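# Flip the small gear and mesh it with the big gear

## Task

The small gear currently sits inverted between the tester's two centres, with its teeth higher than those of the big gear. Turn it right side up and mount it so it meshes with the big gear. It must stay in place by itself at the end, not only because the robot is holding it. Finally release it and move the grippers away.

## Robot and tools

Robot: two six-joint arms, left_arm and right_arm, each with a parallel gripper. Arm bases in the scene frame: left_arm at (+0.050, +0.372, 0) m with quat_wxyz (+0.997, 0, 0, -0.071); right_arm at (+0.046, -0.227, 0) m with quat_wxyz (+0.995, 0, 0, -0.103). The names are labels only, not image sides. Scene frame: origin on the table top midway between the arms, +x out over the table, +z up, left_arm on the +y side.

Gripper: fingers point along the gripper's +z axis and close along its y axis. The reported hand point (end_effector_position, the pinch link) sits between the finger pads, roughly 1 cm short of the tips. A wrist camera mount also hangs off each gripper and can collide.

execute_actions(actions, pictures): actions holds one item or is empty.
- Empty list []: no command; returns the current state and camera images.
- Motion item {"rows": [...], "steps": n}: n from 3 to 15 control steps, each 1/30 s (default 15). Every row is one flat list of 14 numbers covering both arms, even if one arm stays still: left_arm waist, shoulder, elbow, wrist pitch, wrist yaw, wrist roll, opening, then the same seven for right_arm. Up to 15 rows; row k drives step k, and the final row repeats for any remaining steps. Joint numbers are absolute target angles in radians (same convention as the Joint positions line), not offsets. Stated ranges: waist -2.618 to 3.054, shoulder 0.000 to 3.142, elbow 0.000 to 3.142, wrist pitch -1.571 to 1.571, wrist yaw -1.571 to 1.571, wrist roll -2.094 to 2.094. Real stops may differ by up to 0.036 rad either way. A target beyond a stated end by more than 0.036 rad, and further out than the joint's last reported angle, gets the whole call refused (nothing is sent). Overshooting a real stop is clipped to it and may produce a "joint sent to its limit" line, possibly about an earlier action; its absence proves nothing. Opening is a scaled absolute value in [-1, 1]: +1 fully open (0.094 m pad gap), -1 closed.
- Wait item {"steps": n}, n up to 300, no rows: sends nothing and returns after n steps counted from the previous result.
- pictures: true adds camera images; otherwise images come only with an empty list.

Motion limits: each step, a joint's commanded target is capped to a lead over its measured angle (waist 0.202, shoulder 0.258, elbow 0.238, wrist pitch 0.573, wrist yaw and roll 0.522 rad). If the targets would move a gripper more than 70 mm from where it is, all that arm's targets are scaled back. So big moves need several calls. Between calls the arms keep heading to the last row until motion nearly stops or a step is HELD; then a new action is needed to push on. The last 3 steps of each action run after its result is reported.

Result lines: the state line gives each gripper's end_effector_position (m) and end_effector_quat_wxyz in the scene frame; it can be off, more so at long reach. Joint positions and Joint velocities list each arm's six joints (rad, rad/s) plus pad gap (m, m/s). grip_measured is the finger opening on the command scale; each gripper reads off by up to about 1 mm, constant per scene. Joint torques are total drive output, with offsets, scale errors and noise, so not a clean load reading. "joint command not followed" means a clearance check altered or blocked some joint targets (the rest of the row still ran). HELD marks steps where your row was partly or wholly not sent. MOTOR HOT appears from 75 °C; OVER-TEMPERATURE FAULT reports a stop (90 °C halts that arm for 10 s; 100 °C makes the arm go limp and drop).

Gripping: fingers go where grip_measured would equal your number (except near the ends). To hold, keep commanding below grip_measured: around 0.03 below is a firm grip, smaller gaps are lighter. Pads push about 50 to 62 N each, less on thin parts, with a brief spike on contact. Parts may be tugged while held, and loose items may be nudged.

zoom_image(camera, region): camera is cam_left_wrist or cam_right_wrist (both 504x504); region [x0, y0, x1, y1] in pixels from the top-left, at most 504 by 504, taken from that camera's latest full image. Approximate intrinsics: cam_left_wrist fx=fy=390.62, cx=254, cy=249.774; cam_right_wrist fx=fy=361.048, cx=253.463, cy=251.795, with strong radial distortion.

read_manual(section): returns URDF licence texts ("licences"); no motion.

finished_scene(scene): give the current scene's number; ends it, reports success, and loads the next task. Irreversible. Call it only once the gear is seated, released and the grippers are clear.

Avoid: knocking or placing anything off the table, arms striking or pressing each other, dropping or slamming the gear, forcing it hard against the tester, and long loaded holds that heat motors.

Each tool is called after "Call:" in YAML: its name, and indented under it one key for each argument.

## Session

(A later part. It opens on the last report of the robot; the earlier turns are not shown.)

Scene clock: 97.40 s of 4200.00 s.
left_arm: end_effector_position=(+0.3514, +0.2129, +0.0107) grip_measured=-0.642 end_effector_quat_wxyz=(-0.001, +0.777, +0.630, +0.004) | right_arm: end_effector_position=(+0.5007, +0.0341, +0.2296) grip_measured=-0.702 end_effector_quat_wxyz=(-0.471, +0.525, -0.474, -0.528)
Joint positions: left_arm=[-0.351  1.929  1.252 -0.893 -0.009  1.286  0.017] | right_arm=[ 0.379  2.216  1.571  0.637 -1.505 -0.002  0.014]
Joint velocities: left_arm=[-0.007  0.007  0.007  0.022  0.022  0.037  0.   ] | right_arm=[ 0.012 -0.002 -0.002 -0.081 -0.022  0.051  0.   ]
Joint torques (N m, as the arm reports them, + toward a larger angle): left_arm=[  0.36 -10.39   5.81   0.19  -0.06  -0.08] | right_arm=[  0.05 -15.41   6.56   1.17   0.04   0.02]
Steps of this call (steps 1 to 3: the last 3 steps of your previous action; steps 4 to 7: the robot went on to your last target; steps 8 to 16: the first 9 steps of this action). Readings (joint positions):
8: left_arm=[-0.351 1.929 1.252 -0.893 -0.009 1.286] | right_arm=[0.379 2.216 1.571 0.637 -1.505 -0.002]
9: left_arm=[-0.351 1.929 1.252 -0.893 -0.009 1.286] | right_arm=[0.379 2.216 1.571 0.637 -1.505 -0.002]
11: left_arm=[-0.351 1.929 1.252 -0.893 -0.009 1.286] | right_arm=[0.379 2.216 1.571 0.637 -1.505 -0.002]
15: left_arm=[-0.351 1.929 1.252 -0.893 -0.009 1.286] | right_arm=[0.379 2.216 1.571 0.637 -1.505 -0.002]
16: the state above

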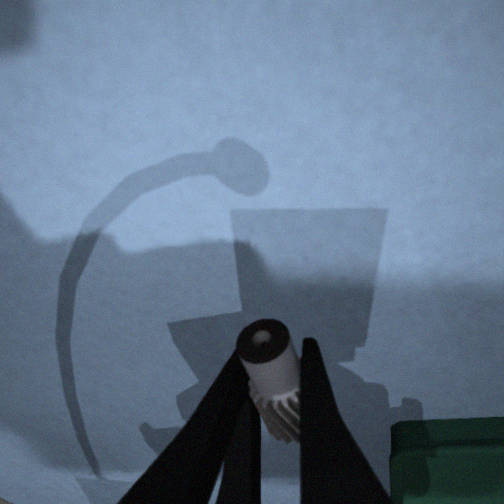

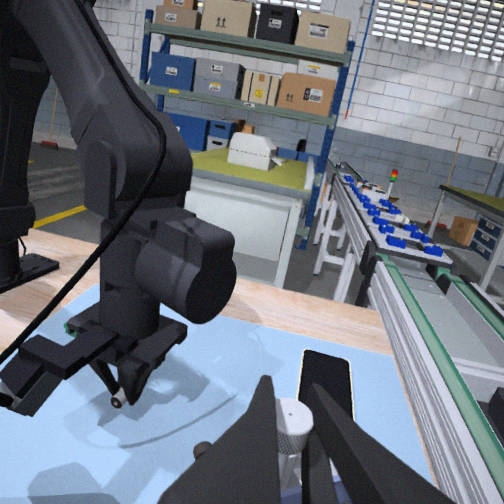

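Call:
execute_actions:
  actions:
    - {"rows":[ [-0.3450,1.928,1.270,-0.895,-0.012,1.28,-0.58,0.380,2.191,1.575,0.642,-1.50,0.0,-0.735], [-0.3450,1.928,1.278,-0.895,-0.012,1.28,-0.48,0.380,2.191,1.575,0.642,-1.50,0.0,-0.735], [-0.3430,1.928,1.282,-0.895,-0.012,1.28,-0.48,0.380,2.191,1.575,0.642,-1.50,0.0,-0.735], [-0.3400,1.928,1.285,-0.895,-0.012,1.28,-0.48,0.380,2.191,1.575,0.642,-1.50,0.0,-0.735], [-0.3370,1.928,1.285,-0.895,-0.012,1.28,-0.48,0.380,2.191,1.575,0.642,-1.50,0.0,-0.735], [-0.3340,1.928,1.285,-0.895,-0.012,1.28,-0.48,0.380,2.191,1.575,0.642,-1.50,0.0,-0.735], [-0.3310,1.928,1.285,-0.895,-0.012,1.28,-0.48,0.380,2.191,1.575,0.642,-1.50,0.0,-0.735], [-0.3300,1.928,1.285,-0.895,-0.012,1.28,-0.48,0.380,2.191,1.575,0.642,-1.50,0.0,-0.735] ],"steps":14}
  pictures: true

Scene clock: 98.30 s of 4200.00 s.
left_arm: end_effector_position=(+0.3533, +0.2165, +0.0107) grip_measured=-0.482 end_effector_quat_wxyz=(-0.002, +0.773, +0.634, +0.004) | right_arm: end_effector_position=(+0.5007, +0.0341, +0.2296) grip_measured=-0.702 end_effector_quat_wxyz=(-0.471, +0.525, -0.474, -0.528)
Joint positions: left_arm=[-0.339  1.929  1.252 -0.893 -0.009  1.286  0.024] | right_arm=[ 0.379  2.216  1.571  0.637 -1.505 -0.002  0.014]
Joint velocities: left_arm=[ 0.056  0.007  0.002 -0.037  0.022  0.066 -0.001] | right_arm=[-0.007 -0.032 -0.017  0.051 -0.007  0.037 -0.001]
Joint torques (N m, as the arm reports them, + toward a larger angle): left_arm=[  0.48 -10.51   7.07   0.19  -0.1   -0.04] | right_arm=[  0.04 -15.4    6.54   1.17   0.04   0.02]
Steps of this call (steps 1 to 3: the last 3 steps of your previous action; steps 4 to 15: the robot went on to your last target; step 16: nothing new was sent; steps 17 to 27: the first 11 steps of this action). Readings (joint positions):
17: left_arm=[-0.351 1.929 1.252 -0.893 -0.009 1.286] | right_arm=[0.379 2.216 1.571 0.637 -1.505 -0.002]
18: left_arm=[-0.351 1.929 1.252 -0.893 -0.009 1.286] | right_arm=[0.379 2.216 1.571 0.637 -1.505 -0.002]
20: left_arm=[-0.351 1.929 1.252 -0.893 -0.009 1.286] | right_arm=[0.379 2.216 1.571 0.637 -1.505 -0.002]
24: left_arm=[-0.345 1.929 1.252 -0.893 -0.009 1.286] | right_arm=[0.379 2.216 1.571 0.637 -1.505 -0.002]
27: the state above

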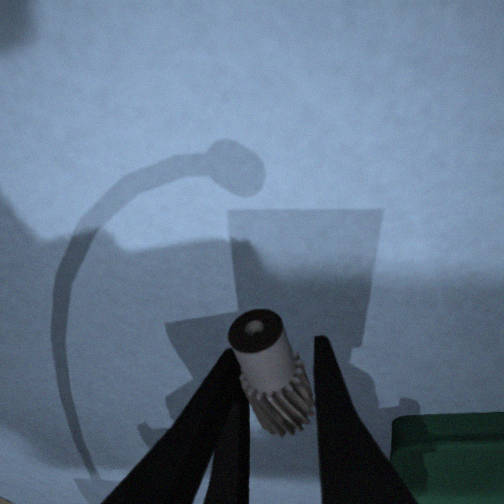

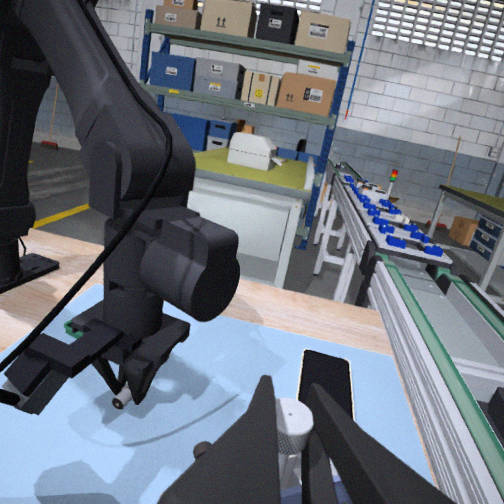

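Call:
execute_actions:
  actions:
    - {"rows":[ [-0.3320,1.928,1.290,-0.895,-0.012,1.25,-0.48,0.380,2.191,1.575,0.642,-1.50,0.0,-0.735], [-0.3320,1.928,1.293,-0.895,-0.012,1.22,-0.48,0.380,2.191,1.575,0.642,-1.50,0.0,-0.735], [-0.3320,1.928,1.293,-0.895,-0.012,1.195,-0.48,0.380,2.191,1.575,0.642,-1.50,0.0,-0.735], [-0.3320,1.928,1.293,-0.895,-0.012,1.19,-0.48,0.380,2.191,1.575,0.642,-1.50,0.0,-0.735] ],"steps":12}
  pictures: true

Scene clock: 98.73 s of 4200.00 s.
left_arm: end_effector_position=(+0.3582, +0.2145, +0.0143) grip_measured=-0.482 end_effector_quat_wxyz=(+0.006, +0.749, +0.663, +0.007) | right_arm: end_effector_position=(+0.5007, +0.0341, +0.2296) grip_measured=-0.702 end_effector_quat_wxyz=(-0.471, +0.525, -0.474, -0.528)
Joint positions: left_arm=[-0.338  1.929  1.267 -0.894 -0.009  1.212  0.024] | right_arm=[ 0.379  2.216  1.571  0.637 -1.505 -0.002  0.014]
Joint velocities: left_arm=[ 0.002 -0.002  0.007 -0.081  0.022 -0.139 -0.001] | right_arm=[-0.012 -0.012 -0.002  0.007  0.051  0.007  0.001]
Joint torques (N m, as the arm reports them, + toward a larger angle): left_arm=[  0.37 -10.52   6.55   0.21  -0.09  -0.02] | right_arm=[  0.07 -15.42   6.54   1.17   0.04   0.02]
Steps of this call (steps 1 to 3: the last 3 steps of your previous action; step 4: the robot went on to your last target; steps 5 to 13: the first 9 steps of this action). Readings (joint positions):
5: left_arm=[-0.338 1.929 1.252 -0.893 -0.009 1.281] | right_arm=[0.379 2.216 1.571 0.637 -1.505 -0.002]
6: left_arm=[-0.338 1.929 1.254 -0.894 -0.009 1.272] | right_arm=[0.379 2.216 1.571 0.637 -1.505 -0.002]
8: left_arm=[-0.338 1.929 1.260 -0.894 -0.009 1.247] | right_arm=[0.379 2.216 1.571 0.637 -1.505 -0.002]
12: left_arm=[-0.338 1.929 1.267 -0.894 -0.009 1.217] | right_arm=[0.379 2.216 1.571 0.637 -1.505 -0.002]
13: the state above

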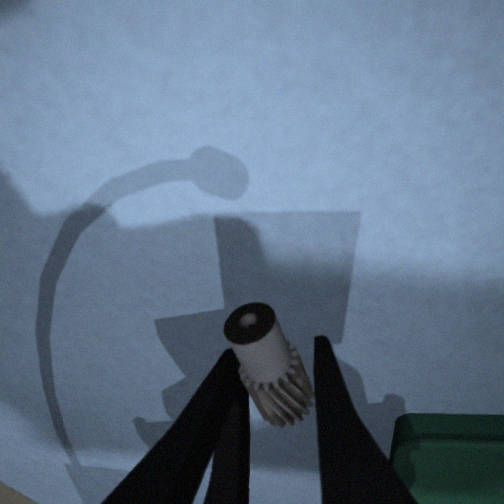

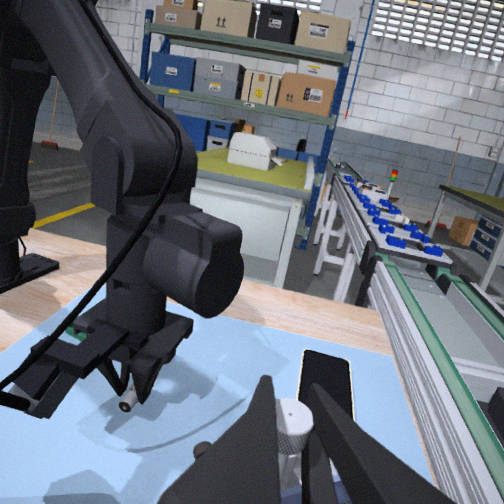

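Call:
execute_actions:
  actions:
    - {"rows":[ [-0.3320,1.934,1.280,-0.895,-0.012,1.17,-0.42,0.380,2.191,1.575,0.642,-1.50,0.0,-0.735], [-0.3320,1.940,1.280,-0.895,-0.012,1.13,-0.38,0.380,2.191,1.575,0.642,-1.50,0.0,-0.735], [-0.3320,1.944,1.280,-0.895,-0.012,1.10,-0.38,0.380,2.191,1.575,0.642,-1.50,0.0,-0.735], [-0.3320,1.947,1.280,-0.895,-0.012,1.075,-0.38,0.380,2.191,1.575,0.642,-1.50,0.0,-0.735], [-0.3320,1.950,1.280,-0.895,-0.012,1.075,-0.38,0.380,2.191,1.575,0.642,-1.50,0.0,-0.735] ],"steps":14}
  pictures: true

Scene clock: 99.40 s of 4200.00 s.
left_arm: end_effector_position=(+0.3582, +0.2145, +0.0143) grip_measured=-0.382 end_effector_quat_wxyz=(+0.006, +0.709, +0.705, +0.007) | right_arm: end_effector_position=(+0.5007, +0.0341, +0.2296) grip_measured=-0.702 end_effector_quat_wxyz=(-0.471, +0.525, -0.474, -0.528)
Joint positions: left_arm=[-0.338  1.929  1.267 -0.894 -0.009  1.096  0.029] | right_arm=[ 0.379  2.216  1.571  0.637 -1.505 -0.002  0.014]
Joint velocities: left_arm=[ 0.007 -0.012 -0.012 -0.007  0.022 -0.081 -0.   ] | right_arm=[-0.002  0.002  0.002  0.037 -0.007  0.007 -0.   ]
Joint torques (N m, as the arm reports them, + toward a larger angle): left_arm=[ 0.42 -8.21  5.67  0.25 -0.07 -0.01] | right_arm=[  0.07 -15.39   6.54   1.17   0.04   0.02]
Steps of this call (steps 1 to 3: the last 3 steps of your previous action; steps 4 to 9: the robot went on to your last target; steps 10 to 20: the first 11 steps of this action). Readings (joint positions):
10: left_arm=[-0.338 1.929 1.267 -0.894 -0.009 1.195] | right_arm=[0.379 2.216 1.571 0.637 -1.505 -0.002]
11: left_arm=[-0.338 1.929 1.267 -0.894 -0.009 1.185] | right_arm=[0.379 2.216 1.571 0.637 -1.505 -0.002]
13: left_arm=[-0.338 1.929 1.267 -0.894 -0.009 1.154] | right_arm=[0.379 2.216 1.571 0.637 -1.505 -0.002]
17: left_arm=[-0.338 1.929 1.267 -0.894 -0.009 1.111] | right_arm=[0.379 2.216 1.571 0.637 -1.505 -0.002]
20: the state above

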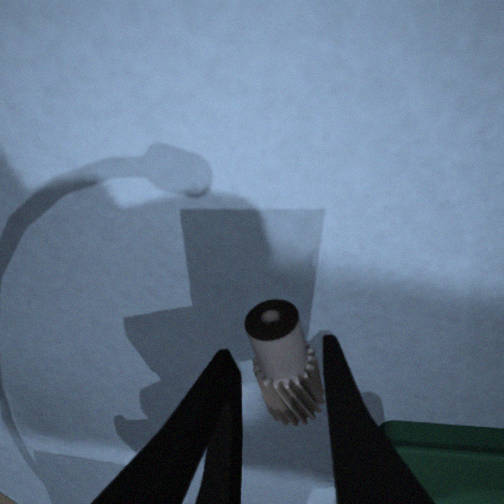

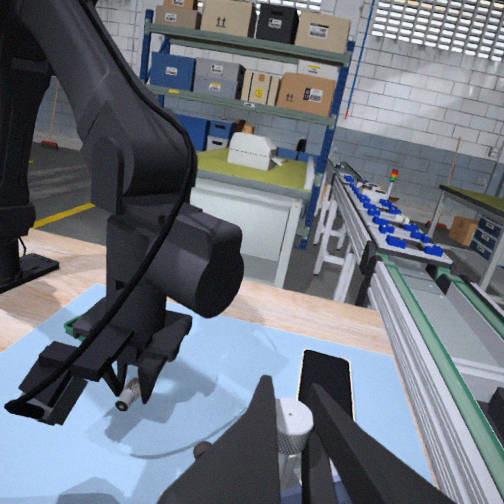

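Call:
execute_actions:
  actions:
    - {"rows":[ [-0.3320,1.958,1.280,-0.895,-0.012,1.075,-0.38,0.380,2.191,1.575,0.642,-1.50,0.0,-0.735], [-0.3320,1.958,1.280,-0.895,-0.012,1.075,-0.38,0.380,2.191,1.575,0.642,-1.50,0.0,-0.735], [-0.3320,1.948,1.280,-0.895,-0.012,1.075,-0.38,0.380,2.191,1.575,0.642,-1.50,0.0,-0.735] ],"steps":10}

Scene clock: 99.80 s of 4200.00 s.
left_arm: end_effector_position=(+0.3575, +0.2148, +0.0116) grip_measured=-0.382 end_effector_quat_wxyz=(+0.002, +0.704, +0.710, +0.005) | right_arm: end_effector_position=(+0.5007, +0.0341, +0.2296) grip_measured=-0.702 end_effector_quat_wxyz=(-0.471, +0.525, -0.474, -0.528)
Joint positions: left_arm=[-0.338  1.937  1.267 -0.893 -0.009  1.082  0.029] | right_arm=[ 0.379  2.216  1.571  0.637 -1.505 -0.002  0.014]
Joint velocities: left_arm=[-0.012 -0.007 -0.002 -0.051  0.066 -0.022 -0.   ] | right_arm=[ 0.007 -0.007 -0.022 -0.022  0.051 -0.037 -0.001]
Joint torques (N m, as the arm reports them, + toward a larger angle): left_arm=[ 0.37 -9.38  5.6   0.21 -0.02 -0.02] | right_arm=[  0.04 -15.41   6.55   1.18   0.04   0.02]
Steps of this call (steps 1 to 3: the last 3 steps of your previous action; steps 4 to 5: the robot went on to your last target; steps 6 to 12: the first 7 steps of this action). Readings (joint positions):
6: left_arm=[-0.338 1.930 1.267 -0.894 -0.009 1.085] | right_arm=[0.379 2.216 1.571 0.637 -1.505 -0.002]
7: left_arm=[-0.338 1.932 1.267 -0.893 -0.009 1.084] | right_arm=[0.379 2.216 1.571 0.637 -1.505 -0.002]
9: left_arm=[-0.338 1.937 1.267 -0.893 -0.009 1.083] | right_arm=[0.379 2.216 1.571 0.637 -1.505 -0.002]
12: the state above

Now close slowly.

Call:
execute_actions:
  actions:
    - {"rows":[ [-0.3350,1.938,1.275,-0.895,-0.012,1.075,-0.43,0.380,2.191,1.575,0.642,-1.50,0.0,-0.735], [-0.3350,1.938,1.275,-0.895,-0.012,1.075,-0.48,0.380,2.191,1.575,0.642,-1.50,0.0,-0.735], [-0.3350,1.938,1.275,-0.895,-0.012,1.075,-0.52,0.380,2.191,1.575,0.642,-1.50,0.0,-0.735], [-0.3350,1.938,1.275,-0.895,-0.012,1.075,-0.555,0.380,2.191,1.575,0.642,-1.50,0.0,-0.735], [-0.3350,1.938,1.275,-0.895,-0.012,1.075,-0.585,0.380,2.191,1.575,0.642,-1.50,0.0,-0.735], [-0.3350,1.938,1.275,-0.895,-0.012,1.075,-0.61,0.380,2.191,1.575,0.642,-1.50,0.0,-0.735], [-0.3350,1.938,1.275,-0.895,-0.012,1.075,-0.625,0.380,2.191,1.575,0.642,-1.50,0.0,-0.735], [-0.3350,1.938,1.275,-0.895,-0.012,1.075,-0.64,0.380,2.191,1.575,0.642,-1.50,0.0,-0.735], [-0.3350,1.938,1.275,-0.895,-0.012,1.075,-0.655,0.380,2.191,1.575,0.642,-1.50,0.0,-0.735], [-0.3350,1.938,1.275,-0.895,-0.012,1.075,-0.665,0.380,2.191,1.575,0.642,-1.50,0.0,-0.735] ],"steps":15}
  pictures: true

Call:
zoom_image:
  camera: "cam_left_wrist"
  region: [190, 290, 370, 470]

Scene clock: 100.43 s of 4200.00 s.
left_arm: end_effector_position=(+0.3576, +0.2149, +0.0116) grip_measured=-0.639 end_effector_quat_wxyz=(+0.002, +0.704, +0.711, +0.006) | right_arm: end_effector_position=(+0.5007, +0.0341, +0.2296) grip_measured=-0.702 end_effector_quat_wxyz=(-0.471, +0.525, -0.474, -0.528)
Joint positions: left_arm=[-0.338  1.937  1.267 -0.893 -0.01   1.081  0.017] | right_arm=[ 0.379  2.216  1.571  0.637 -1.505 -0.002  0.014]
Joint velocities: left_arm=[ 0.012 -0.012 -0.017 -0.007  0.037 -0.037  0.   ] | right_arm=[-0.022  0.007 -0.007 -0.037 -0.007 -0.037  0.001]
Joint torques (N m, as the arm reports them, + toward a larger angle): left_arm=[  0.24 -10.36   5.28   0.21  -0.08  -0.07] | right_arm=[  0.05 -15.43   6.53   1.17   0.04   0.02]
Steps of this call (steps 1 to 3: the last 3 steps of your previous action; steps 4 to 7: the robot went on to your last target; steps 8 to 19: the first 12 steps of this action). Readings (joint positions):
8: left_arm=[-0.338 1.937 1.267 -0.893 -0.009 1.081] | right_arm=[0.379 2.216 1.571 0.637 -1.505 -0.002]
9: left_arm=[-0.338 1.937 1.267 -0.893 -0.009 1.081] | right_arm=[0.379 2.216 1.571 0.637 -1.505 -0.002]
11: left_arm=[-0.338 1.937 1.267 -0.893 -0.009 1.081] | right_arm=[0.379 2.216 1.571 0.637 -1.505 -0.002]
15: left_arm=[-0.338 1.937 1.267 -0.893 -0.010 1.081] | right_arm=[0.379 2.216 1.571 0.637 -1.505 -0.002]
19: the state above

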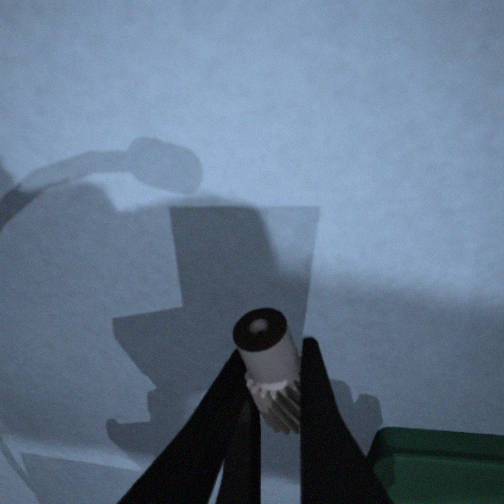

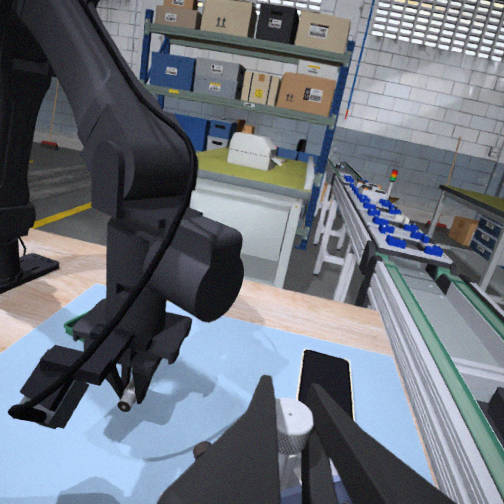

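Region (190, 290, 370, 470) of cam_left_wrist's 504x504 image, scaled by 2.800, with more detail than that image has.

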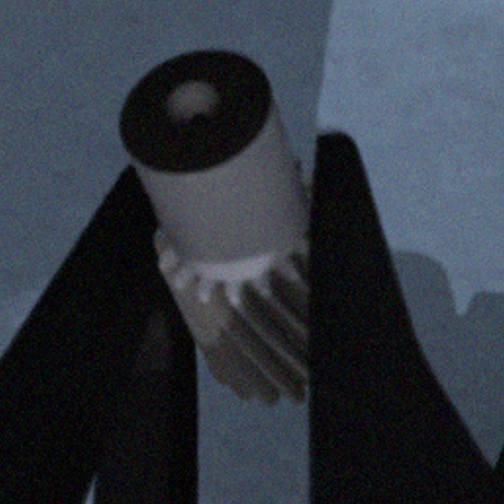

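Call:
execute_actions:
  actions:
    - {"rows":[ [-0.335,1.915,1.275,-0.895,-0.012,1.075,-0.668,0.380,2.191,1.575,0.642,-1.50,0.0,-0.735], [-0.335,1.900,1.275,-0.895,-0.012,1.075,-0.668,0.380,2.191,1.575,0.642,-1.50,0.0,-0.735], [-0.335,1.885,1.275,-0.895,-0.012,1.075,-0.668,0.380,2.191,1.575,0.642,-1.50,0.0,-0.735], [-0.335,1.870,1.275,-0.883,-0.012,1.075,-0.668,0.380,2.191,1.575,0.642,-1.50,0.0,-0.735], [-0.331,1.856,1.275,-0.863,-0.012,1.075,-0.668,0.380,2.191,1.575,0.642,-1.50,0.0,-0.735], [-0.3275,1.845,1.275,-0.828,-0.012,1.075,-0.668,0.380,2.191,1.575,0.642,-1.50,0.0,-0.735], [-0.324,1.837,1.275,-0.778,-0.012,1.075,-0.668,0.380,2.191,1.575,0.642,-1.50,0.0,-0.735], [-0.3205,1.832,1.275,-0.718,-0.012,1.05,-0.668,0.380,2.191,1.575,0.642,-1.50,0.0,-0.735], [-0.317,1.830,1.275,-0.659,-0.012,1.01,-0.668,0.380,2.191,1.575,0.642,-1.50,0.0,-0.735], [-0.3135,1.830,1.270,-0.600,-0.012,0.96,-0.668,0.380,2.191,1.575,0.642,-1.50,0.0,-0.735], [-0.310,1.830,1.262,-0.541,-0.012,0.91,-0.668,0.380,2.191,1.575,0.642,-1.50,0.0,-0.735], [-0.3065,1.830,1.2535,-0.482,-0.012,0.86,-0.668,0.380,2.191,1.575,0.642,-1.50,0.0,-0.735], [-0.303,1.830,1.240,-0.423,-0.005,0.81,-0.668,0.380,2.191,1.575,0.642,-1.50,0.0,-0.735], [-0.2995,1.830,1.2265,-0.364,0.013,0.76,-0.668,0.380,2.191,1.575,0.642,-1.50,0.0,-0.735], [-0.296,1.830,1.213,-0.305,0.038,0.71,-0.668,0.380,2.191,1.575,0.642,-1.50,0.0,-0.735] ],"steps":15}

Call:
execute_actions:
  actions:
    - {"rows":[ [-0.2925,1.830,1.1995,-0.246,0.063,0.66,-0.668,0.380,2.190,1.580,0.645,-1.501,0.002,-0.735], [-0.289,1.830,1.186,-0.187,0.088,0.61,-0.668,0.380,2.189,1.585,0.648,-1.503,0.004,-0.735], [-0.286,1.830,1.1725,-0.128,0.113,0.56,-0.668,0.380,2.188,1.590,0.651,-1.504,0.007,-0.735], [-0.283,1.830,1.159,-0.069,0.138,0.51,-0.668,0.380,2.187,1.595,0.654,-1.505,0.009,-0.735], [-0.280,1.835,1.1455,-0.010,0.163,0.46,-0.668,0.380,2.186,1.600,0.657,-1.507,0.011,-0.735], [-0.280,1.842,1.132,0.049,0.188,0.41,-0.668,0.380,2.184,1.605,0.660,-1.508,0.014,-0.735], [-0.280,1.850,1.1185,0.108,0.213,0.36,-0.668,0.380,2.183,1.610,0.663,-1.509,0.016,-0.735], [-0.280,1.860,1.105,0.167,0.238,0.31,-0.668,0.380,2.182,1.615,0.666,-1.511,0.018,-0.735], [-0.280,1.871,1.0915,0.226,0.263,0.26,-0.668,0.380,2.181,1.620,0.669,-1.512,0.021,-0.735], [-0.280,1.883,1.078,0.285,0.288,0.21,-0.668,0.380,2.180,1.625,0.672,-1.513,0.023,-0.735], [-0.280,1.895,1.0645,0.344,0.313,0.16,-0.668,0.380,2.178,1.630,0.675,-1.515,0.025,-0.735], [-0.280,1.908,1.051,0.403,0.338,0.11,-0.668,0.380,2.177,1.635,0.678,-1.516,0.028,-0.735], [-0.280,1.921,1.0375,0.462,0.363,0.065,-0.668,0.380,2.176,1.640,0.681,-1.517,0.030,-0.735], [-0.280,1.934,1.024,0.521,0.388,0.03,-0.668,0.380,2.175,1.645,0.684,-1.519,0.032,-0.735], [-0.280,1.947,1.0105,0.580,0.413,0.005,-0.668,0.380,2.174,1.650,0.687,-1.520,0.035,-0.735] ],"steps":15}

Call:
execute_actions:
  actions:
    - {"rows":[ [-0.280,1.960,0.997,0.639,0.438,-0.01,-0.668,0.380,2.172,1.655,0.690,-1.521,0.037,-0.735], [-0.280,1.973,0.9835,0.698,0.463,-0.01,-0.668,0.380,2.171,1.660,0.693,-1.523,0.039,-0.735], [-0.280,1.986,0.970,0.757,0.488,-0.01,-0.668,0.380,2.170,1.665,0.696,-1.524,0.042,-0.735], [-0.280,1.999,0.9565,0.816,0.513,-0.01,-0.668,0.380,2.169,1.670,0.699,-1.525,0.044,-0.735], [-0.280,2.012,0.943,0.875,0.538,-0.01,-0.668,0.380,2.168,1.675,0.702,-1.527,0.046,-0.735], [-0.280,2.025,0.9295,0.934,0.563,-0.01,-0.668,0.380,2.166,1.680,0.705,-1.528,0.049,-0.735], [-0.280,2.038,0.916,0.993,0.588,-0.01,-0.668,0.380,2.165,1.685,0.708,-1.529,0.051,-0.735], [-0.280,2.050,0.9025,1.052,0.610,-0.01,-0.668,0.380,2.164,1.690,0.711,-1.531,0.053,-0.735], [-0.280,2.061,0.890,1.102,0.628,-0.01,-0.668,0.380,2.163,1.695,0.714,-1.532,0.056,-0.735], [-0.280,2.070,0.879,1.142,0.641,-0.01,-0.668,0.380,2.162,1.700,0.717,-1.534,0.058,-0.735], [-0.280,2.077,0.870,1.182,0.649,-0.01,-0.668,0.380,2.161,1.700,0.720,-1.535,0.060,-0.735], [-0.280,2.082,0.864,1.207,0.649,-0.01,-0.668,0.380,2.160,1.700,0.720,-1.535,0.060,-0.735], [-0.280,2.085,0.862,1.226,0.649,-0.01,-0.668,0.380,2.160,1.700,0.720,-1.535,0.060,-0.735] ],"steps":15}

Call:
execute_actions:
  actions:
    - {"steps":14}
  pictures: true

Scene clock: 103.60 s of 4200.00 s.
left_arm: end_effector_position=(+0.4101, +0.1934, +0.0503) grip_measured=-0.639 end_effector_quat_wxyz=(+0.140, +0.661, +0.736, +0.043) | right_arm: end_effector_position=(+0.5007, +0.0341, +0.2296) grip_measured=-0.702 end_effector_quat_wxyz=(-0.471, +0.525, -0.474, -0.528)
Joint positions: left_arm=[-0.325  1.849  1.267 -0.695 -0.01   0.997  0.017] | right_arm=[ 0.379  2.216  1.571  0.637 -1.505 -0.002  0.014]
Joint velocities: left_arm=[ 0.12  -0.017 -0.002  1.414  0.022 -0.857 -0.   ] | right_arm=[-0.012 -0.002 -0.002  0.037 -0.081 -0.022  0.   ]
Joint torques (N m, as the arm reports them, + toward a larger angle): left_arm=[  0.68 -11.99   4.59   0.8    0.    -0.08] | right_arm=[  0.05 -15.43   6.57   1.18   0.04   0.03]
Steps of this call (steps 1 to 3: the last 3 steps of your previous action; steps 4 to 15: the robot went on to your last target; steps 16 to 83: nothing new was sent; steps 84 to 95: the first 12 steps of this action). Readings (joint positions):
84: left_arm=[-0.338 1.937 1.267 -0.893 -0.010 1.081] | right_arm=[0.379 2.216 1.571 0.637 -1.505 -0.002]
85: left_arm=[-0.338 1.936 1.267 -0.893 -0.010 1.081] | right_arm=[0.379 2.216 1.571 0.637 -1.505 -0.002]
87: left_arm=[-0.338 1.927 1.267 -0.893 -0.010 1.081] | right_arm=[0.379 2.216 1.571 0.637 -1.505 -0.002]
91: left_arm=[-0.337 1.877 1.267 -0.851 -0.010 1.078] | right_arm=[0.379 2.216 1.571 0.637 -1.505 -0.002]
95: the state above

Scene clock: 104.10 s of 4200.00 s.
left_arm: end_effector_position=(+0.4989, +0.1250, +0.0973) grip_measured=-0.639 end_effector_quat_wxyz=(+0.444, +0.373, +0.806, -0.121) | right_arm: end_effector_position=(+0.5007, +0.0341, +0.2302) grip_measured=-0.702 end_effector_quat_wxyz=(-0.471, +0.525, -0.473, -0.528)
Joint positions: left_arm=[-0.287  1.869  1.091  0.146  0.221  0.327  0.017] | right_arm=[ 0.379  2.216  1.573  0.639 -1.506  0.001  0.014]
Joint velocities: left_arm=[ 0.002  0.271 -0.325  1.766  0.652 -1.414 -0.001] | right_arm=[-0.027  0.027  0.085 -0.051 -0.081  0.022 -0.001]
Joint torques (N m, as the arm reports them, + toward a larger angle): left_arm=[ 0.23 -8.86  4.44  1.45  0.19 -0.01] | right_arm=[  0.05 -16.62  10.27   1.49  -0.02   0.25]
Steps of this call (steps 1 to 3: the last 3 steps of your previous action; steps 4 to 15: the first 12 steps of this action). Readings (joint positions):
4: left_arm=[-0.308 1.849 1.241 -0.479 0.004 0.846] | right_arm=[0.379 2.216 1.571 0.637 -1.505 -0.002]
5: left_arm=[-0.303 1.849 1.228 -0.423 0.016 0.803] | right_arm=[0.379 2.216 1.571 0.637 -1.505 -0.002]
7: left_arm=[-0.296 1.849 1.198 -0.313 0.047 0.712] | right_arm=[0.379 2.216 1.571 0.637 -1.505 -0.002]
11: left_arm=[-0.287 1.849 1.138 -0.092 0.127 0.523] | right_arm=[0.379 2.216 1.571 0.637 -1.505 -0.002]
15: the state above

Scene clock: 104.60 s of 4200.00 s.
left_arm: end_effector_position=(+0.4750, +0.0726, +0.1081) grip_measured=-0.639 end_effector_quat_wxyz=(+0.555, +0.336, +0.681, -0.340) | right_arm: end_effector_position=(+0.5000, +0.0342, +0.2488) grip_measured=-0.702 end_effector_quat_wxyz=(-0.467, +0.537, -0.459, -0.531)
Joint positions: left_arm=[-0.287  2.064  0.889  0.992  0.573  0.009  0.017] | right_arm=[ 0.379  2.216  1.631  0.645 -1.539  0.045  0.014]
Joint velocities: left_arm=[ 0.007  0.203 -0.295  1.311  0.447 -0.037 -0.   ] | right_arm=[-0.027 -0.022  0.076  0.007 -0.007 -0.007 -0.002]
Joint torques (N m, as the arm reports them, + toward a larger angle): left_arm=[  0.42 -10.81   4.11   1.9    0.16  -0.06] | right_arm=[  0.07 -18.04  10.92   1.74   0.12   0.05]
Steps of this call (steps 1 to 3: the last 3 steps of your previous action; steps 4 to 15: the first 12 steps of this action). Readings (joint positions):
4: left_arm=[-0.287 1.921 1.040 0.386 0.318 0.150] | right_arm=[0.379 2.216 1.590 0.639 -1.516 0.011]
5: left_arm=[-0.287 1.936 1.025 0.444 0.343 0.119] | right_arm=[0.379 2.216 1.595 0.639 -1.519 0.015]
7: left_arm=[-0.287 1.966 0.995 0.557 0.392 0.075] | right_arm=[0.379 2.216 1.603 0.640 -1.523 0.021]
11: left_arm=[-0.287 2.022 0.937 0.785 0.491 0.028] | right_arm=[0.379 2.216 1.618 0.641 -1.532 0.033]
15: the state above

Scene clock: 105.07 s of 4200.00 s.
left_arm: end_effector_position=(+0.4659, +0.0666, +0.1406) grip_measured=-0.639 end_effector_quat_wxyz=(+0.607, +0.358, +0.611, -0.360) | right_arm: end_effector_position=(+0.4999, +0.0342, +0.2494) grip_measured=-0.703 end_effector_quat_wxyz=(-0.467, +0.537, -0.459, -0.532)
Joint positions: left_arm=[-0.287  2.079  0.872  1.202  0.636 -0.003  0.017] | right_arm=[ 0.379  2.216  1.632  0.649 -1.54   0.051  0.014]
Joint velocities: left_arm=[-0.007 -0.007  0.002  0.037  0.066 -0.051 -0.001] | right_arm=[-0.002 -0.007  0.017 -0.037  0.037 -0.037 -0.   ]
Joint torques (N m, as the arm reports them, + toward a larger angle): left_arm=[  0.43 -10.58   3.76   1.81   0.07  -0.02] | right_arm=[  0.04 -18.09  11.01   1.72   0.08   0.09]
Kept back: nothing.
Steps of this call (steps 1 to 3: the last 3 steps of your previous action; steps 4 to 14: the robot went on to your last target). Readings (joint positions):
1: left_arm=[-0.287 2.071 0.881 1.032 0.586 0.007] | right_arm=[0.379 2.216 1.632 0.646 -1.540 0.047]
2: left_arm=[-0.287 2.075 0.876 1.066 0.597 0.005] | right_arm=[0.379 2.216 1.632 0.647 -1.540 0.048]
4: left_arm=[-0.287 2.079 0.872 1.114 0.612 0.002] | right_arm=[0.379 2.216 1.632 0.648 -1.540 0.050]
8: left_arm=[-0.287 2.079 0.872 1.175 0.628 -0.001] | right_arm=[0.379 2.216 1.632 0.649 -1.540 0.051]
14: the state above

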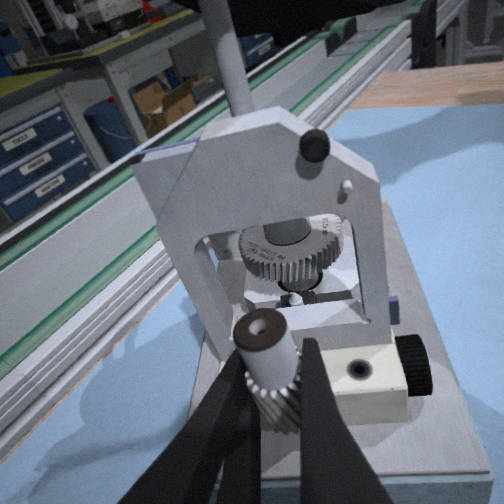

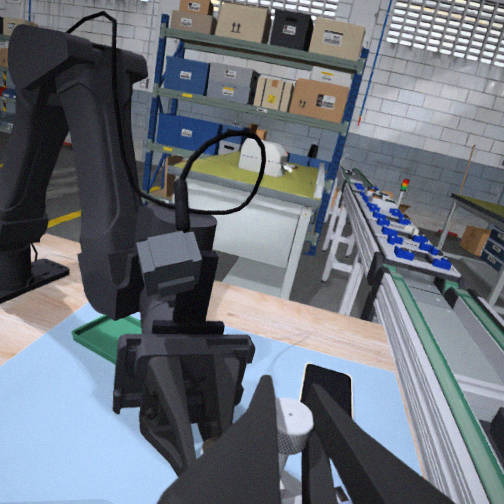

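Call:
zoom_image:
  camera: "cam_left_wrist"
  region: [180, 190, 420, 450]

Region (180, 190, 420, 450) of cam_left_wrist's 504x504 image, scaled by 1.938, with more detail than that image has; it fills the left 465 columns of this view, and the rest is white.

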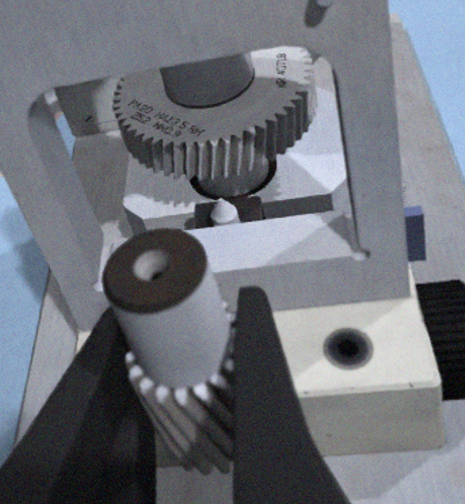

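Call:
execute_actions:
  actions:
    - {"rows":[ [-0.2957,2.092,0.8998,1.1862,0.6234,-0.01,-0.668,0.380,2.160,1.700,0.720,-1.535,0.060,-0.735], [-0.2970,2.0939,0.9034,1.1846,0.6221,-0.01,-0.668,0.380,2.160,1.700,0.720,-1.535,0.060,-0.735], [-0.2989,2.0967,0.9089,1.1822,0.6203,-0.01,-0.668,0.380,2.160,1.700,0.720,-1.535,0.060,-0.735], [-0.3015,2.1005,0.9161,1.1790,0.6178,-0.01,-0.668,0.380,2.160,1.700,0.720,-1.535,0.060,-0.735], [-0.3048,2.1053,0.9252,1.1750,0.6147,-0.01,-0.668,0.380,2.160,1.700,0.720,-1.535,0.060,-0.735], [-0.3084,2.1105,0.9351,1.1706,0.6113,-0.01,-0.668,0.380,2.160,1.700,0.720,-1.535,0.060,-0.735], [-0.3119,2.1157,0.9451,1.1662,0.6079,-0.01,-0.668,0.380,2.160,1.700,0.720,-1.535,0.060,-0.735], [-0.3155,2.1209,0.9550,1.1618,0.6045,-0.01,-0.668,0.380,2.160,1.700,0.720,-1.535,0.060,-0.735], [-0.3191,2.1262,0.9650,1.1574,0.6011,-0.01,-0.668,0.380,2.160,1.700,0.720,-1.535,0.060,-0.735], [-0.3226,2.1314,0.9749,1.1530,0.5977,-0.01,-0.668,0.380,2.160,1.700,0.720,-1.535,0.060,-0.735], [-0.3262,2.1366,0.9849,1.1486,0.5942,-0.01,-0.668,0.380,2.160,1.700,0.720,-1.535,0.060,-0.735], [-0.3295,2.1414,0.9939,1.1446,0.5911,-0.01,-0.668,0.380,2.160,1.700,0.720,-1.535,0.060,-0.735], [-0.3321,2.1452,1.0012,1.1414,0.5887,-0.01,-0.668,0.380,2.160,1.700,0.720,-1.535,0.060,-0.735], [-0.3335,2.1472,1.0050,1.1396,0.5874,-0.01,-0.668,0.380,2.160,1.700,0.720,-1.535,0.060,-0.735], [-0.3340,2.1480,1.0066,1.1390,0.5868,-0.01,-0.668,0.380,2.160,1.700,0.720,-1.535,0.060,-0.735] ],"steps":15}

Call:
execute_actions:
  actions:
    - {"steps":8}
  pictures: true

Scene clock: 106.27 s of 4200.00 s.
left_arm: end_effector_position=(+0.4762, +0.0501, +0.1404) grip_measured=-0.639 end_effector_quat_wxyz=(+0.607, +0.359, +0.610, -0.361) | right_arm: end_effector_position=(+0.4999, +0.0342, +0.2494) grip_measured=-0.703 end_effector_quat_wxyz=(-0.467, +0.537, -0.459, -0.532)
Joint positions: left_arm=[-0.313  2.121  0.949  1.168  0.613 -0.003  0.017] | right_arm=[ 0.379  2.216  1.632  0.649 -1.54   0.051  0.014]
Joint velocities: left_arm=[-0.125  0.134  0.286 -0.154 -0.066 -0.037 -0.   ] | right_arm=[-0.037 -0.002 -0.007  0.037 -0.051 -0.037  0.   ]
Joint torques (N m, as the arm reports them, + toward a larger angle): left_arm=[ -0.53 -10.72   6.36   1.61  -0.12  -0.06] | right_arm=[  0.04 -18.08  11.03   1.74   0.08   0.09]
Steps of this call (steps 1 to 24: the robot went on to your last target; steps 25 to 36: the first 12 steps of this action). Readings (joint positions):
25: left_arm=[-0.287 2.079 0.872 1.208 0.638 -0.003] | right_arm=[0.379 2.216 1.632 0.649 -1.540 0.051]
26: left_arm=[-0.287 2.079 0.872 1.206 0.637 -0.003] | right_arm=[0.379 2.216 1.632 0.649 -1.540 0.051]
28: left_arm=[-0.287 2.080 0.874 1.199 0.634 -0.003] | right_arm=[0.379 2.216 1.632 0.649 -1.540 0.051]
32: left_arm=[-0.297 2.099 0.908 1.185 0.625 -0.003] | right_arm=[0.379 2.216 1.632 0.649 -1.540 0.051]
36: the state above

Scene clock: 106.53 s of 4200.00 s.
left_arm: end_effector_position=(+0.4792, +0.0425, +0.1396) grip_measured=-0.639 end_effector_quat_wxyz=(+0.605, +0.359, +0.612, -0.361) | right_arm: end_effector_position=(+0.4999, +0.0342, +0.2494) grip_measured=-0.703 end_effector_quat_wxyz=(-0.467, +0.537, -0.459, -0.532)
Joint positions: left_arm=[-0.327  2.135  0.977  1.15   0.6   -0.003  0.017] | right_arm=[ 0.379  2.216  1.632  0.649 -1.54   0.051  0.014]
Joint velocities: left_arm=[-0.002  0.002  0.007 -0.081 -0.066 -0.066  0.   ] | right_arm=[-0.012  0.007  0.002  0.007 -0.022  0.066  0.   ]
Joint torques (N m, as the arm reports them, + toward a larger angle): left_arm=[ -0.47 -10.78   6.51   1.6   -0.1   -0.1 ] | right_arm=[  0.04 -18.07  11.02   1.73   0.08   0.09]
Kept back: nothing.
Steps of this call (steps 1 to 3: the last 3 steps of your previous action; steps 4 to 8: the robot went on to your last target). Readings (joint positions):
1: left_arm=[-0.318 2.125 0.958 1.165 0.610 -0.003] | right_arm=[0.379 2.216 1.632 0.649 -1.540 0.051]
2: left_arm=[-0.321 2.130 0.966 1.161 0.608 -0.003] | right_arm=[0.379 2.216 1.632 0.649 -1.540 0.051]
4: left_arm=[-0.326 2.134 0.976 1.156 0.604 -0.003] | right_arm=[0.379 2.216 1.632 0.649 -1.540 0.051]
8: the state above

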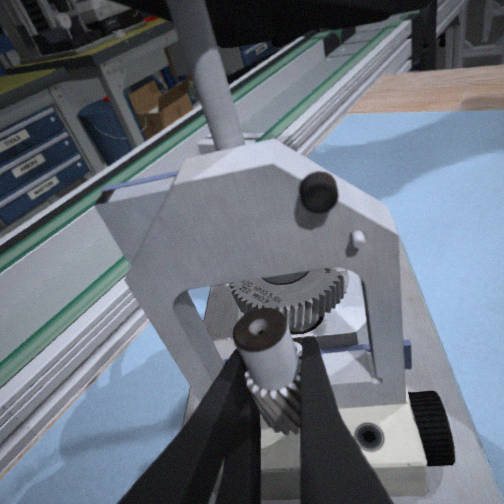

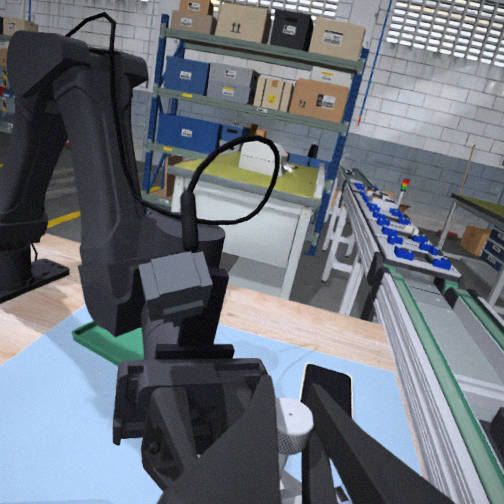

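Call:
execute_actions:
  actions:
    - {"rows":[ [-0.3345,2.148,1.011,1.141,0.5865,-0.01,-0.668,0.380,2.160,1.700,0.720,-1.535,0.060,-0.735], [-0.3355,2.149,1.016,1.141,0.5855,-0.01,-0.668,0.380,2.160,1.700,0.720,-1.535,0.060,-0.735], [-0.3370,2.151,1.021,1.140,0.5840,-0.01,-0.668,0.380,2.160,1.700,0.720,-1.535,0.060,-0.735], [-0.3389,2.154,1.027,1.138,0.5820,-0.01,-0.668,0.380,2.160,1.700,0.720,-1.535,0.060,-0.735], [-0.3410,2.157,1.033,1.136,0.5798,-0.01,-0.668,0.380,2.160,1.700,0.720,-1.535,0.060,-0.735], [-0.3433,2.1605,1.040,1.133,0.5775,-0.01,-0.668,0.380,2.160,1.700,0.720,-1.535,0.060,-0.735], [-0.3456,2.164,1.047,1.130,0.5751,-0.01,-0.668,0.380,2.160,1.700,0.720,-1.535,0.060,-0.735], [-0.3479,2.1675,1.054,1.127,0.5727,-0.01,-0.668,0.380,2.160,1.700,0.720,-1.535,0.060,-0.735], [-0.3502,2.171,1.061,1.124,0.5704,-0.01,-0.668,0.380,2.160,1.700,0.720,-1.535,0.060,-0.735], [-0.3525,2.1745,1.068,1.121,0.5680,-0.01,-0.668,0.380,2.160,1.700,0.720,-1.535,0.060,-0.735], [-0.3548,2.178,1.075,1.118,0.5657,-0.01,-0.668,0.380,2.160,1.700,0.720,-1.535,0.060,-0.735], [-0.3571,2.1815,1.081,1.115,0.5633,-0.01,-0.668,0.380,2.160,1.700,0.720,-1.535,0.060,-0.735], [-0.3592,2.1845,1.086,1.113,0.5611,-0.01,-0.668,0.380,2.160,1.700,0.720,-1.535,0.060,-0.735], [-0.3610,2.187,1.089,1.111,0.5593,-0.01,-0.668,0.380,2.160,1.700,0.720,-1.535,0.060,-0.735], [-0.3620,2.1885,1.091,1.110,0.5582,-0.01,-0.668,0.380,2.160,1.700,0.720,-1.535,0.060,-0.735] ],"steps":15}

Call:
execute_actions:
  actions:
    - {"steps":9}
  pictures: true

Scene clock: 107.33 s of 4200.00 s.
left_arm: end_effector_position=(+0.4889, +0.0316, +0.1455) grip_measured=-0.639 end_effector_quat_wxyz=(+0.612, +0.358, +0.606, -0.360) | right_arm: end_effector_position=(+0.4999, +0.0342, +0.2494) grip_measured=-0.703 end_effector_quat_wxyz=(-0.467, +0.537, -0.459, -0.532)
Joint positions: left_arm=[-0.342  2.163  1.041  1.133  0.581 -0.003  0.017] | right_arm=[ 0.379  2.216  1.632  0.649 -1.54   0.051  0.014]
Joint velocities: left_arm=[-0.071  0.11   0.173 -0.066 -0.051 -0.051  0.   ] | right_arm=[-0.022 -0.012  0.012 -0.022 -0.007 -0.066  0.001]
Joint torques (N m, as the arm reports them, + toward a larger angle): left_arm=[ -0.5  -11.33   6.73   1.67  -0.02  -0.03] | right_arm=[  0.07 -18.07  11.04   1.73   0.07   0.1 ]
Steps of this call (steps 1 to 12: the robot went on to your last target; steps 13 to 24: the first 12 steps of this action). Readings (joint positions):
13: left_arm=[-0.327 2.135 0.977 1.146 0.597 -0.003] | right_arm=[0.379 2.216 1.632 0.649 -1.540 0.051]
14: left_arm=[-0.327 2.135 0.977 1.146 0.597 -0.003] | right_arm=[0.379 2.216 1.632 0.649 -1.540 0.051]
16: left_arm=[-0.327 2.137 0.983 1.144 0.596 -0.003] | right_arm=[0.379 2.216 1.632 0.649 -1.540 0.051]
20: left_arm=[-0.332 2.149 1.013 1.141 0.589 -0.003] | right_arm=[0.379 2.216 1.632 0.649 -1.540 0.051]
24: the state above

Scene clock: 107.63 s of 4200.00 s.
left_arm: end_effector_position=(+0.4900, +0.0249, +0.1425) grip_measured=-0.639 end_effector_quat_wxyz=(+0.609, +0.359, +0.608, -0.361) | right_arm: end_effector_position=(+0.4999, +0.0342, +0.2494) grip_measured=-0.703 end_effector_quat_wxyz=(-0.467, +0.537, -0.459, -0.532)
Joint positions: left_arm=[-0.355  2.177  1.061  1.118  0.571 -0.003  0.017] | right_arm=[ 0.379  2.216  1.632  0.649 -1.54   0.051  0.014]
Joint velocities: left_arm=[-0.002 -0.002  0.002 -0.051 -0.095  0.11  -0.001] | right_arm=[ 0.002 -0.007  0.002  0.022 -0.037 -0.007 -0.001]
Joint torques (N m, as the arm reports them, + toward a larger angle): left_arm=[ -0.37 -11.73   6.76   1.67  -0.11  -0.09] | right_arm=[  0.05 -18.1   11.04   1.74   0.08   0.1 ]
Kept back: nothing.
Steps of this call (steps 1 to 3: the last 3 steps of your previous action; steps 4 to 9: the robot went on to your last target). Readings (joint positions):
1: left_arm=[-0.345 2.166 1.047 1.130 0.579 -0.003] | right_arm=[0.379 2.216 1.632 0.649 -1.540 0.051]
2: left_arm=[-0.348 2.170 1.053 1.128 0.578 -0.003] | right_arm=[0.379 2.216 1.632 0.649 -1.540 0.051]
4: left_arm=[-0.352 2.174 1.060 1.124 0.574 -0.003] | right_arm=[0.379 2.216 1.632 0.649 -1.540 0.051]
8: left_arm=[-0.355 2.177 1.061 1.119 0.571 -0.003] | right_arm=[0.379 2.216 1.632 0.649 -1.540 0.051]
9: the state above

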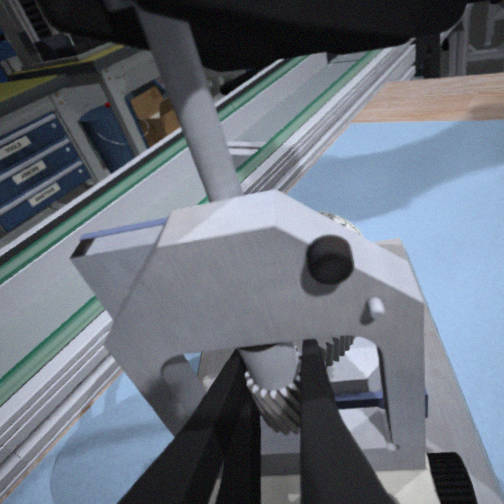

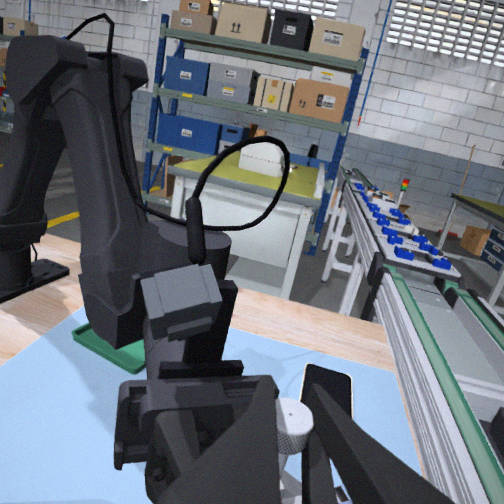

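Call:
execute_actions:
  actions:
    - {"rows":[ [-0.3630,2.190,1.094,1.1087,0.5572,-0.01,-0.668,0.380,2.160,1.700,0.720,-1.535,0.060,-0.735], [-0.3640,2.1915,1.0968,1.1073,0.5563,-0.01,-0.668,0.380,2.160,1.700,0.720,-1.535,0.060,-0.735], [-0.3649,2.193,1.0996,1.106,0.5553,-0.01,-0.668,0.380,2.160,1.700,0.720,-1.535,0.060,-0.735], [-0.3659,2.1944,1.1024,1.1046,0.5544,-0.01,-0.668,0.380,2.160,1.700,0.720,-1.535,0.060,-0.735], [-0.3668,2.1959,1.1052,1.1033,0.5534,-0.01,-0.668,0.380,2.160,1.700,0.720,-1.535,0.060,-0.735], [-0.3678,2.1973,1.108,1.1019,0.5524,-0.01,-0.668,0.380,2.160,1.700,0.720,-1.535,0.060,-0.735], [-0.3687,2.1988,1.1108,1.1006,0.5515,-0.01,-0.668,0.380,2.160,1.700,0.720,-1.535,0.060,-0.735], [-0.3697,2.2002,1.1136,1.0992,0.5505,-0.01,-0.668,0.380,2.160,1.700,0.720,-1.535,0.060,-0.735], [-0.3706,2.2017,1.1164,1.0979,0.5496,-0.01,-0.668,0.380,2.160,1.700,0.720,-1.535,0.060,-0.735], [-0.3716,2.203,1.119,1.0965,0.5486,-0.01,-0.668,0.380,2.160,1.700,0.720,-1.535,0.060,-0.735] ],"steps":15}

Call:
execute_actions:
  actions:
    - {"steps":6}
  pictures: true

Scene clock: 108.33 s of 4200.00 s.
left_arm: end_effector_position=(+0.4942, +0.0205, +0.1429) grip_measured=-0.639 end_effector_quat_wxyz=(+0.610, +0.358, +0.609, -0.359) | right_arm: end_effector_position=(+0.4999, +0.0342, +0.2494) grip_measured=-0.703 end_effector_quat_wxyz=(-0.467, +0.537, -0.459, -0.532)
Joint positions: left_arm=[-0.361  2.191  1.088  1.107  0.56  -0.003  0.017] | right_arm=[ 0.379  2.216  1.632  0.649 -1.54   0.051  0.014]
Joint velocities: left_arm=[-0.012  0.002  0.017 -0.022  0.007 -0.007 -0.   ] | right_arm=[ 0.002  0.012 -0.022 -0.051  0.007 -0.051  0.001]
Joint torques (N m, as the arm reports them, + toward a larger angle): left_arm=[ -0.71 -11.76   6.86   1.61  -0.18  -0.04] | right_arm=[  0.03 -18.09  11.01   1.73   0.08   0.1 ]
Steps of this call (steps 1 to 9: the robot went on to your last target; steps 10 to 21: the first 12 steps of this action). Readings (joint positions):
10: left_arm=[-0.355 2.177 1.061 1.117 0.568 -0.003] | right_arm=[0.379 2.216 1.632 0.649 -1.540 0.051]
11: left_arm=[-0.355 2.177 1.061 1.116 0.568 -0.003] | right_arm=[0.379 2.216 1.632 0.649 -1.540 0.051]
13: left_arm=[-0.355 2.177 1.062 1.114 0.567 -0.003] | right_arm=[0.379 2.216 1.632 0.649 -1.540 0.051]
17: left_arm=[-0.356 2.185 1.079 1.111 0.564 -0.003] | right_arm=[0.379 2.216 1.632 0.649 -1.540 0.051]
21: the state above

Scene clock: 108.53 s of 4200.00 s.
left_arm: end_effector_position=(+0.4939, +0.0197, +0.1424) grip_measured=-0.639 end_effector_quat_wxyz=(+0.610, +0.358, +0.609, -0.360) | right_arm: end_effector_position=(+0.4999, +0.0342, +0.2494) grip_measured=-0.703 end_effector_quat_wxyz=(-0.467, +0.537, -0.459, -0.532)
Joint positions: left_arm=[-0.363  2.191  1.089  1.104  0.559 -0.003  0.017] | right_arm=[ 0.379  2.216  1.632  0.649 -1.54   0.051  0.014]
Joint velocities: left_arm=[ 0.002  0.002 -0.007  0.007  0.037 -0.066 -0.   ] | right_arm=[-0.007 -0.012  0.012  0.022  0.007 -0.037  0.   ]
Joint torques (N m, as the arm reports them, + toward a larger angle): left_arm=[ -0.55 -11.56   6.9    1.61  -0.11  -0.03] | right_arm=[  0.08 -18.1   11.02   1.74   0.08   0.09]
Kept back: nothing.
Steps of this call (steps 1 to 3: the last 3 steps of your previous action; steps 4 to 6: the robot went on to your last target). Readings (joint positions):
1: left_arm=[-0.362 2.191 1.088 1.106 0.560 -0.003] | right_arm=[0.379 2.216 1.632 0.649 -1.540 0.051]
2: left_arm=[-0.363 2.191 1.089 1.106 0.560 -0.003] | right_arm=[0.379 2.216 1.632 0.649 -1.540 0.051]
4: left_arm=[-0.363 2.191 1.089 1.104 0.560 -0.003] | right_arm=[0.379 2.216 1.632 0.649 -1.540 0.051]
6: the state above

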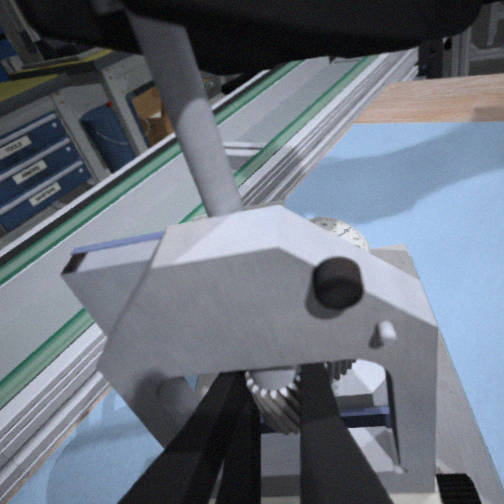

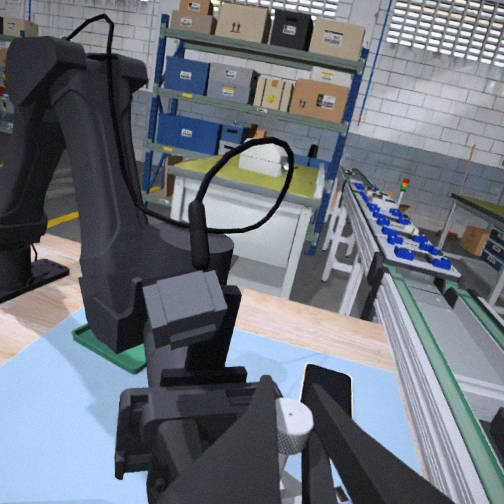

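Call:
execute_actions:
  actions:
    - {"rows":[ [-0.3730,2.203,1.115,1.1000,0.5486,-0.01,-0.668,0.380,2.160,1.700,0.720,-1.535,0.060,-0.735], [-0.3746,2.203,1.112,1.1040,0.5486,-0.01,-0.668,0.380,2.160,1.700,0.720,-1.535,0.060,-0.735], [-0.3746,2.204,1.112,1.1040,0.5486,-0.01,-0.668,0.380,2.160,1.700,0.720,-1.535,0.060,-0.735], [-0.3746,2.206,1.112,1.1040,0.5486,-0.01,-0.668,0.380,2.160,1.700,0.720,-1.535,0.060,-0.735], [-0.3746,2.208,1.112,1.1040,0.5486,-0.01,-0.668,0.380,2.160,1.700,0.720,-1.535,0.060,-0.735], [-0.3746,2.210,1.112,1.1040,0.5486,-0.01,-0.668,0.380,2.160,1.700,0.720,-1.535,0.060,-0.735], [-0.3746,2.212,1.112,1.1040,0.5486,-0.01,-0.668,0.380,2.160,1.700,0.720,-1.535,0.060,-0.735], [-0.3746,2.214,1.112,1.1040,0.5486,-0.01,-0.668,0.380,2.160,1.700,0.720,-1.535,0.060,-0.735], [-0.3746,2.216,1.112,1.1040,0.5486,-0.01,-0.668,0.380,2.160,1.700,0.720,-1.535,0.060,-0.735] ],"steps":15}
  pictures: true

Scene clock: 109.33 s of 4200.00 s.
left_arm: end_effector_position=(+0.4942, +0.0197, +0.1381) grip_measured=-0.639 end_effector_quat_wxyz=(+0.607, +0.357, +0.612, -0.359) | right_arm: end_effector_position=(+0.4999, +0.0342, +0.2494) grip_measured=-0.703 end_effector_quat_wxyz=(-0.467, +0.537, -0.459, -0.532)
Joint positions: left_arm=[-0.363  2.2    1.089  1.107  0.558 -0.003  0.017] | right_arm=[ 0.379  2.216  1.632  0.649 -1.54   0.051  0.014]
Joint velocities: left_arm=[ 0.002 -0.002 -0.012  0.037 -0.022 -0.022 -0.002] | right_arm=[ 0.002  0.007  0.017 -0.022  0.022 -0.066 -0.   ]
Joint torques (N m, as the arm reports them, + toward a larger angle): left_arm=[ -0.81 -11.31   6.37   1.67  -0.09  -0.09] | right_arm=[  0.05 -18.09  11.04   1.73   0.08   0.07]
Steps of this call (steps 1 to 12: the robot went on to your last target; steps 13 to 24: the first 12 steps of this action). Readings (joint positions):
13: left_arm=[-0.363 2.191 1.089 1.103 0.559 -0.003] | right_arm=[0.379 2.216 1.632 0.649 -1.540 0.051]
14: left_arm=[-0.363 2.191 1.089 1.103 0.559 -0.003] | right_arm=[0.379 2.216 1.632 0.649 -1.540 0.051]
16: left_arm=[-0.363 2.191 1.089 1.103 0.559 -0.003] | right_arm=[0.379 2.216 1.632 0.649 -1.540 0.051]
20: left_arm=[-0.363 2.192 1.089 1.103 0.558 -0.003] | right_arm=[0.379 2.216 1.632 0.649 -1.540 0.051]
24: the state above

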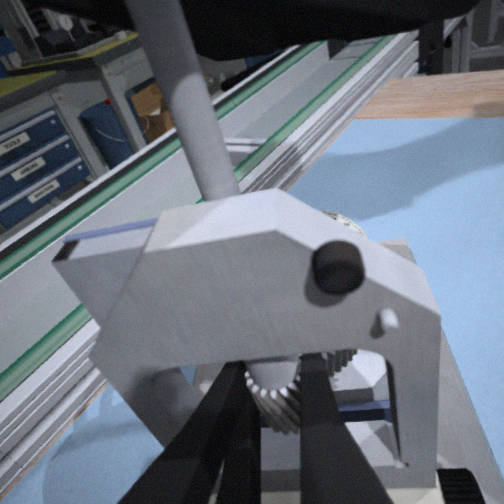

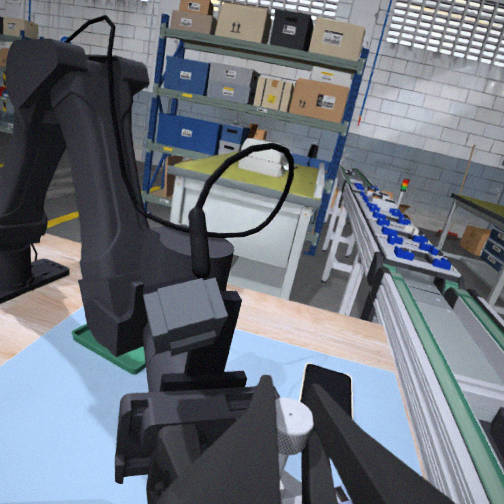

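Call:
execute_actions:
  actions:
    - {"rows":[ [-0.3770,2.214,1.112,1.1040,0.5486,-0.01,-0.668,0.380,2.160,1.700,0.720,-1.535,0.060,-0.735], [-0.3790,2.214,1.112,1.1040,0.5486,-0.01,-0.668,0.380,2.160,1.700,0.720,-1.535,0.060,-0.735], [-0.3790,2.214,1.112,1.1040,0.5486,-0.01,-0.668,0.380,2.160,1.700,0.720,-1.535,0.060,-0.735], [-0.3760,2.214,1.112,1.1040,0.5486,-0.01,-0.668,0.380,2.160,1.700,0.720,-1.535,0.060,-0.735] ],"steps":10}

Scene clock: 109.77 s of 4200.00 s.
left_arm: end_effector_position=(+0.4941, +0.0194, +0.1382) grip_measured=-0.639 end_effector_quat_wxyz=(+0.608, +0.357, +0.612, -0.359) | right_arm: end_effector_position=(+0.4999, +0.0342, +0.2495) grip_measured=-0.703 end_effector_quat_wxyz=(-0.467, +0.537, -0.459, -0.532)
Joint positions: left_arm=[-0.364  2.2    1.089  1.107  0.557 -0.003  0.017] | right_arm=[ 0.379  2.216  1.632  0.65  -1.54   0.052  0.014]
Joint velocities: left_arm=[-0.007 -0.002 -0.027  0.081 -0.037  0.007 -0.001] | right_arm=[-0.002 -0.012 -0.002 -0.007 -0.037  0.022  0.   ]
Joint torques (N m, as the arm reports them, + toward a larger angle): left_arm=[ -0.78 -11.43   6.4    1.68  -0.11  -0.05] | right_arm=[  0.05 -18.1   11.     1.73   0.08   0.09]
Steps of this call (steps 1 to 3: the last 3 steps of your previous action; steps 4 to 6: the robot went on to your last target; steps 7 to 13: the first 7 steps of this action). Readings (joint positions):
7: left_arm=[-0.363 2.200 1.089 1.107 0.558 -0.003] | right_arm=[0.379 2.216 1.632 0.650 -1.540 0.052]
8: left_arm=[-0.364 2.200 1.089 1.107 0.557 -0.003] | right_arm=[0.379 2.216 1.632 0.650 -1.540 0.052]
10: left_arm=[-0.364 2.200 1.089 1.107 0.557 -0.003] | right_arm=[0.379 2.216 1.632 0.650 -1.540 0.052]
13: the state above


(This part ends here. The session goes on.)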